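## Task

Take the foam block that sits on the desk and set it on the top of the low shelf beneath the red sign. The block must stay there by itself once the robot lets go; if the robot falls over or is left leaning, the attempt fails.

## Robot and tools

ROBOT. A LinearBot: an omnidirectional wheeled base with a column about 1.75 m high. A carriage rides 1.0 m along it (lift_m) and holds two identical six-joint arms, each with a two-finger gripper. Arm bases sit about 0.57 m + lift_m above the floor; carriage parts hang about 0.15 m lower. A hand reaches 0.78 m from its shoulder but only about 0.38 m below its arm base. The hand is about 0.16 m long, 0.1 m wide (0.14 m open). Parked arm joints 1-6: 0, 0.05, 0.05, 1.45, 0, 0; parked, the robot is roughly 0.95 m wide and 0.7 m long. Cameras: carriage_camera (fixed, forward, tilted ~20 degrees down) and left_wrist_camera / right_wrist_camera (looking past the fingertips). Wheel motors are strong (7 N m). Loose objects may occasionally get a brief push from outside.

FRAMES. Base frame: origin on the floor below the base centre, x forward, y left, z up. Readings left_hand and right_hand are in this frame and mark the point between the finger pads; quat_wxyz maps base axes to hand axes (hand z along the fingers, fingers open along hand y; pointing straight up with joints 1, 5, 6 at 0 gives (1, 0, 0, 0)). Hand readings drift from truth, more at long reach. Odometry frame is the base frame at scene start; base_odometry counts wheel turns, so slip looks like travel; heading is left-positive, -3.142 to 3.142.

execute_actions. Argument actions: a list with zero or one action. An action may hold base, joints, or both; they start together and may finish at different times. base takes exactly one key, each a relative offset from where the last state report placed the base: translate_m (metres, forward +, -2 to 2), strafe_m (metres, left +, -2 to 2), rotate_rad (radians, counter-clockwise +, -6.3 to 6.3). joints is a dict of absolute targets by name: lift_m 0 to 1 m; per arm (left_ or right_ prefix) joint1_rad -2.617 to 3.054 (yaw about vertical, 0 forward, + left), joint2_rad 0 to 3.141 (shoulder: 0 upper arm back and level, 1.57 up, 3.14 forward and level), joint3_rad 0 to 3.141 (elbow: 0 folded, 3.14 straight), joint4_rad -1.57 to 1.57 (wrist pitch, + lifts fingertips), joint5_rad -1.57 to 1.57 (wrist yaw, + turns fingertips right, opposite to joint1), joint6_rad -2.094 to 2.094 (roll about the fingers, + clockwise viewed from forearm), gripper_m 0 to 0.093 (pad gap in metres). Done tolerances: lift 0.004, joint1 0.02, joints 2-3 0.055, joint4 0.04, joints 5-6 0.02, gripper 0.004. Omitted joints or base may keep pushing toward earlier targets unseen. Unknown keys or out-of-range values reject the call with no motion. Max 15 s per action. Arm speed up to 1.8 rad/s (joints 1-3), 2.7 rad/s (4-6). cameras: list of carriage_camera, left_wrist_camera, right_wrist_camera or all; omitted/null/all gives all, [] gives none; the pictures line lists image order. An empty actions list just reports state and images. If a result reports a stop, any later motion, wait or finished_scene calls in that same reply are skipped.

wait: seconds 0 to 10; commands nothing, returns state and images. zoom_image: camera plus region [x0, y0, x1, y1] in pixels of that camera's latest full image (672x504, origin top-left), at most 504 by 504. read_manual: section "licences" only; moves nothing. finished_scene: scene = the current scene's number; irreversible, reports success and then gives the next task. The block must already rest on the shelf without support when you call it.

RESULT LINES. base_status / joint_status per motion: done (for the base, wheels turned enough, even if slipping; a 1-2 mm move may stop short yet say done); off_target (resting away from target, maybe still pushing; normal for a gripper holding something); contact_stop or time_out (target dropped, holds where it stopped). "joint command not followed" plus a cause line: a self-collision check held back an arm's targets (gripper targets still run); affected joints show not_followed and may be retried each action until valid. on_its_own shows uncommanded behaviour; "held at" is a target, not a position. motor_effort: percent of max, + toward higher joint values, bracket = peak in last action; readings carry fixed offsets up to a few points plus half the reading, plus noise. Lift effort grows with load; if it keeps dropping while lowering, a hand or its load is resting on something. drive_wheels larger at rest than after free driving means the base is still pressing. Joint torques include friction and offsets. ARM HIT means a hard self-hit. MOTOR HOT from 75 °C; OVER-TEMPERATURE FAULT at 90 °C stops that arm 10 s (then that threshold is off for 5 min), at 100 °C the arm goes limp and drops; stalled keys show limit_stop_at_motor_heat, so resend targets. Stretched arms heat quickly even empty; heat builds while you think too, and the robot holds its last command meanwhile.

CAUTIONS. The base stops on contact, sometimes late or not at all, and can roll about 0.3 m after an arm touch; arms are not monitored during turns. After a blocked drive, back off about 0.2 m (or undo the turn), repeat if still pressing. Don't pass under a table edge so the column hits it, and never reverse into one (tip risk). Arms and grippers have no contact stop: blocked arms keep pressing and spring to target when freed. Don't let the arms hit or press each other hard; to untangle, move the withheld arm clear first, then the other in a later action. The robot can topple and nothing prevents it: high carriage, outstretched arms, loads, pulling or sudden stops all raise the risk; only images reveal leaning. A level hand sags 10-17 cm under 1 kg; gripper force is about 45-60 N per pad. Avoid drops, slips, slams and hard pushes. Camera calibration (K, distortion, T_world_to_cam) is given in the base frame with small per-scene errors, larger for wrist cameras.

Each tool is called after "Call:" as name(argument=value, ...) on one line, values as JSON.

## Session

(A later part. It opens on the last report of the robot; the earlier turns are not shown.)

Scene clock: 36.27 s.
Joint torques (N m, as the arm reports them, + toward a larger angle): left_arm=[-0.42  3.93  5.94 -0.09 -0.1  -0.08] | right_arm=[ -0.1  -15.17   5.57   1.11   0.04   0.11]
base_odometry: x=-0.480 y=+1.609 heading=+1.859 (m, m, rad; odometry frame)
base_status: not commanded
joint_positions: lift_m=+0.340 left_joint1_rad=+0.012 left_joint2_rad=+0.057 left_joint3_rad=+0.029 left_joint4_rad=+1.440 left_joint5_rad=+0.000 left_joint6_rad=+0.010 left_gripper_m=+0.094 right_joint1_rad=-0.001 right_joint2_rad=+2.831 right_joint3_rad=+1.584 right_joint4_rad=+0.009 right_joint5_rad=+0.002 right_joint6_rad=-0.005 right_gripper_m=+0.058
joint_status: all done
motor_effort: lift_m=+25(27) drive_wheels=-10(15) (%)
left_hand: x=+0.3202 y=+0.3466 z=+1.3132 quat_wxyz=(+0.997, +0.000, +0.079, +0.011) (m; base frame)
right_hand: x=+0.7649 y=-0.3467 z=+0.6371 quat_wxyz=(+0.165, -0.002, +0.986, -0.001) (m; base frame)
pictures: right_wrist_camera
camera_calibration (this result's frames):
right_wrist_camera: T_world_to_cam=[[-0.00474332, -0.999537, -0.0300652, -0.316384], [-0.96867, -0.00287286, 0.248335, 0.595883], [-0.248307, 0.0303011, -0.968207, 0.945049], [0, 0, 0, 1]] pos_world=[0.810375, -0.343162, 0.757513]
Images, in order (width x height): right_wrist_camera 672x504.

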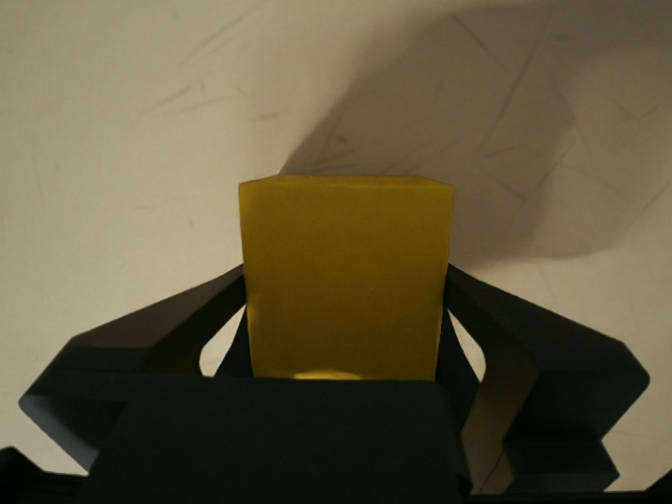

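Call:
execute_actions(actions=[{"joints": {"right_gripper_m": 0.093}}], cameras=["right_wrist_camera"])

Scene clock: 36.93 s.
Joint torques (N m, as the arm reports them, + toward a larger angle): left_arm=[-0.4   3.86  5.65 -0.11 -0.1  -0.08] | right_arm=[ -0.24 -15.08   5.62   1.09   0.04   0.11]
base_odometry: x=-0.480 y=+1.609 heading=+1.859 (m, m, rad; odometry frame)
base_status: not commanded
joint_positions: lift_m=+0.340 left_joint1_rad=+0.012 left_joint2_rad=+0.057 left_joint3_rad=+0.029 left_joint4_rad=+1.440 left_joint5_rad=+0.000 left_joint6_rad=+0.010 left_gripper_m=+0.094 right_joint1_rad=-0.001 right_joint2_rad=+2.831 right_joint3_rad=+1.584 right_joint4_rad=+0.009 right_joint5_rad=+0.002 right_joint6_rad=-0.005 right_gripper_m=+0.093
joint_status: all done
motor_effort: lift_m=+25(25) drive_wheels=-9(11) (%)
left_hand: x=+0.3202 y=+0.3466 z=+1.3132 quat_wxyz=(+0.997, +0.000, +0.079, +0.011) (m; base frame)
right_hand: x=+0.7649 y=-0.3467 z=+0.6371 quat_wxyz=(+0.165, -0.002, +0.986, -0.001) (m; base frame)
pictures: right_wrist_camera
camera_calibration (this result's frames):
right_wrist_camera: T_world_to_cam=[[-0.00474332, -0.999537, -0.0300652, -0.316384], [-0.96867, -0.00287286, 0.248335, 0.595883], [-0.248307, 0.0303011, -0.968207, 0.945049], [0, 0, 0, 1]] pos_world=[0.810375, -0.343162, 0.757513]
Images, in order (width x height): right_wrist_camera 672x504.

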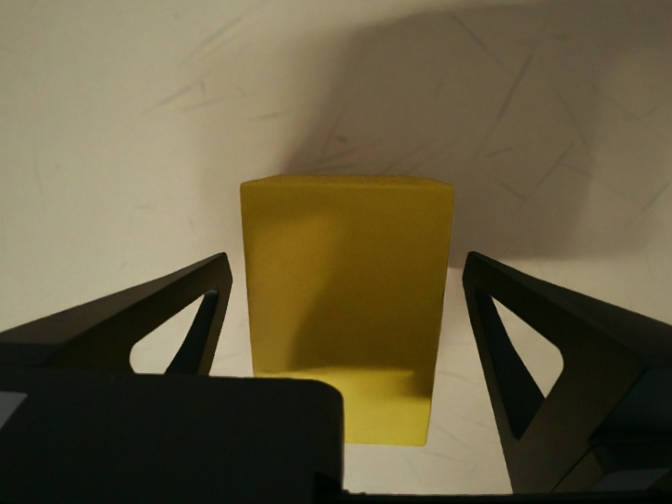

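Call:
execute_actions(actions=[{"joints": {"lift_m": 0.40, "right_joint2_rad": 2.3, "right_joint3_rad": 1.06}}], cameras=["carriage_camera", "right_wrist_camera"])

Scene clock: 38.17 s.
Joint torques (N m, as the arm reports them, + toward a larger angle): left_arm=[-0.39  3.99  5.65 -0.09 -0.09 -0.09] | right_arm=[ -0.1  -12.92   4.53   1.1    0.04   0.11]
base_odometry: x=-0.480 y=+1.609 heading=+1.859 (m, m, rad; odometry frame)
base_status: not commanded
joint_positions: lift_m=+0.400 left_joint1_rad=+0.012 left_joint2_rad=+0.057 left_joint3_rad=+0.029 left_joint4_rad=+1.440 left_joint5_rad=+0.000 left_joint6_rad=+0.010 left_gripper_m=+0.094 right_joint1_rad=-0.001 right_joint2_rad=+2.313 right_joint3_rad=+1.069 right_joint4_rad=+0.008 right_joint5_rad=+0.002 right_joint6_rad=-0.005 right_gripper_m=+0.093
joint_status: all done
motor_effort: lift_m=+32(41) drive_wheels=+15(11) (%)
left_hand: x=+0.3202 y=+0.3466 z=+1.3732 quat_wxyz=(+0.997, +0.000, +0.079, +0.011) (m; base frame)
right_hand: x=+0.6929 y=-0.3467 z=+0.8115 quat_wxyz=(+0.166, -0.002, +0.986, -0.001) (m; base frame)
pictures: carriage_camera, right_wrist_camera
camera_calibration (this result's frames):
carriage_camera: T_world_to_cam=[[-0.00320626, -0.99979, 0.0202473, -0.0278005], [-0.349319, -0.0178521, -0.936834, 1.33998], [0.936998, -0.0100765, -0.349188, 0.306321], [0, 0, 0, 1]] pos_world=[0.180968, -0.000786628, 1.36286]
right_wrist_camera: T_world_to_cam=[[-0.00468597, -0.999537, -0.0300728, -0.311465], [-0.969142, -0.00287251, 0.246487, 0.484723], [-0.246459, 0.0302998, -0.968679, 1.09506], [0, 0, 0, 1]] pos_world=[0.738194, -0.343109, 0.931917]
Images, in order (width x height): carriage_camera 672x504, right_wrist_camera 672x504.

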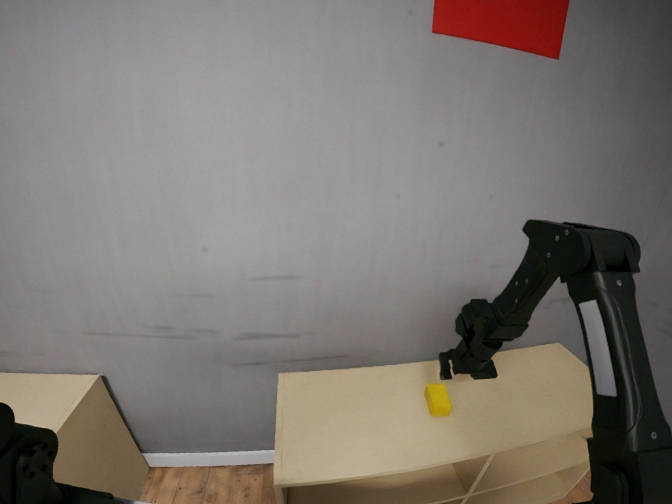

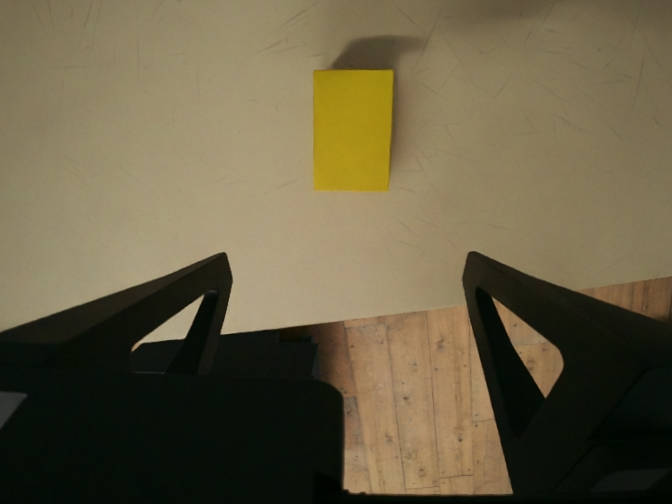

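The block rests on top of the shelf under the red sign, and the hand is clear of it.

Call:
finished_scene(scene=1)

The scene is finished: the task was done.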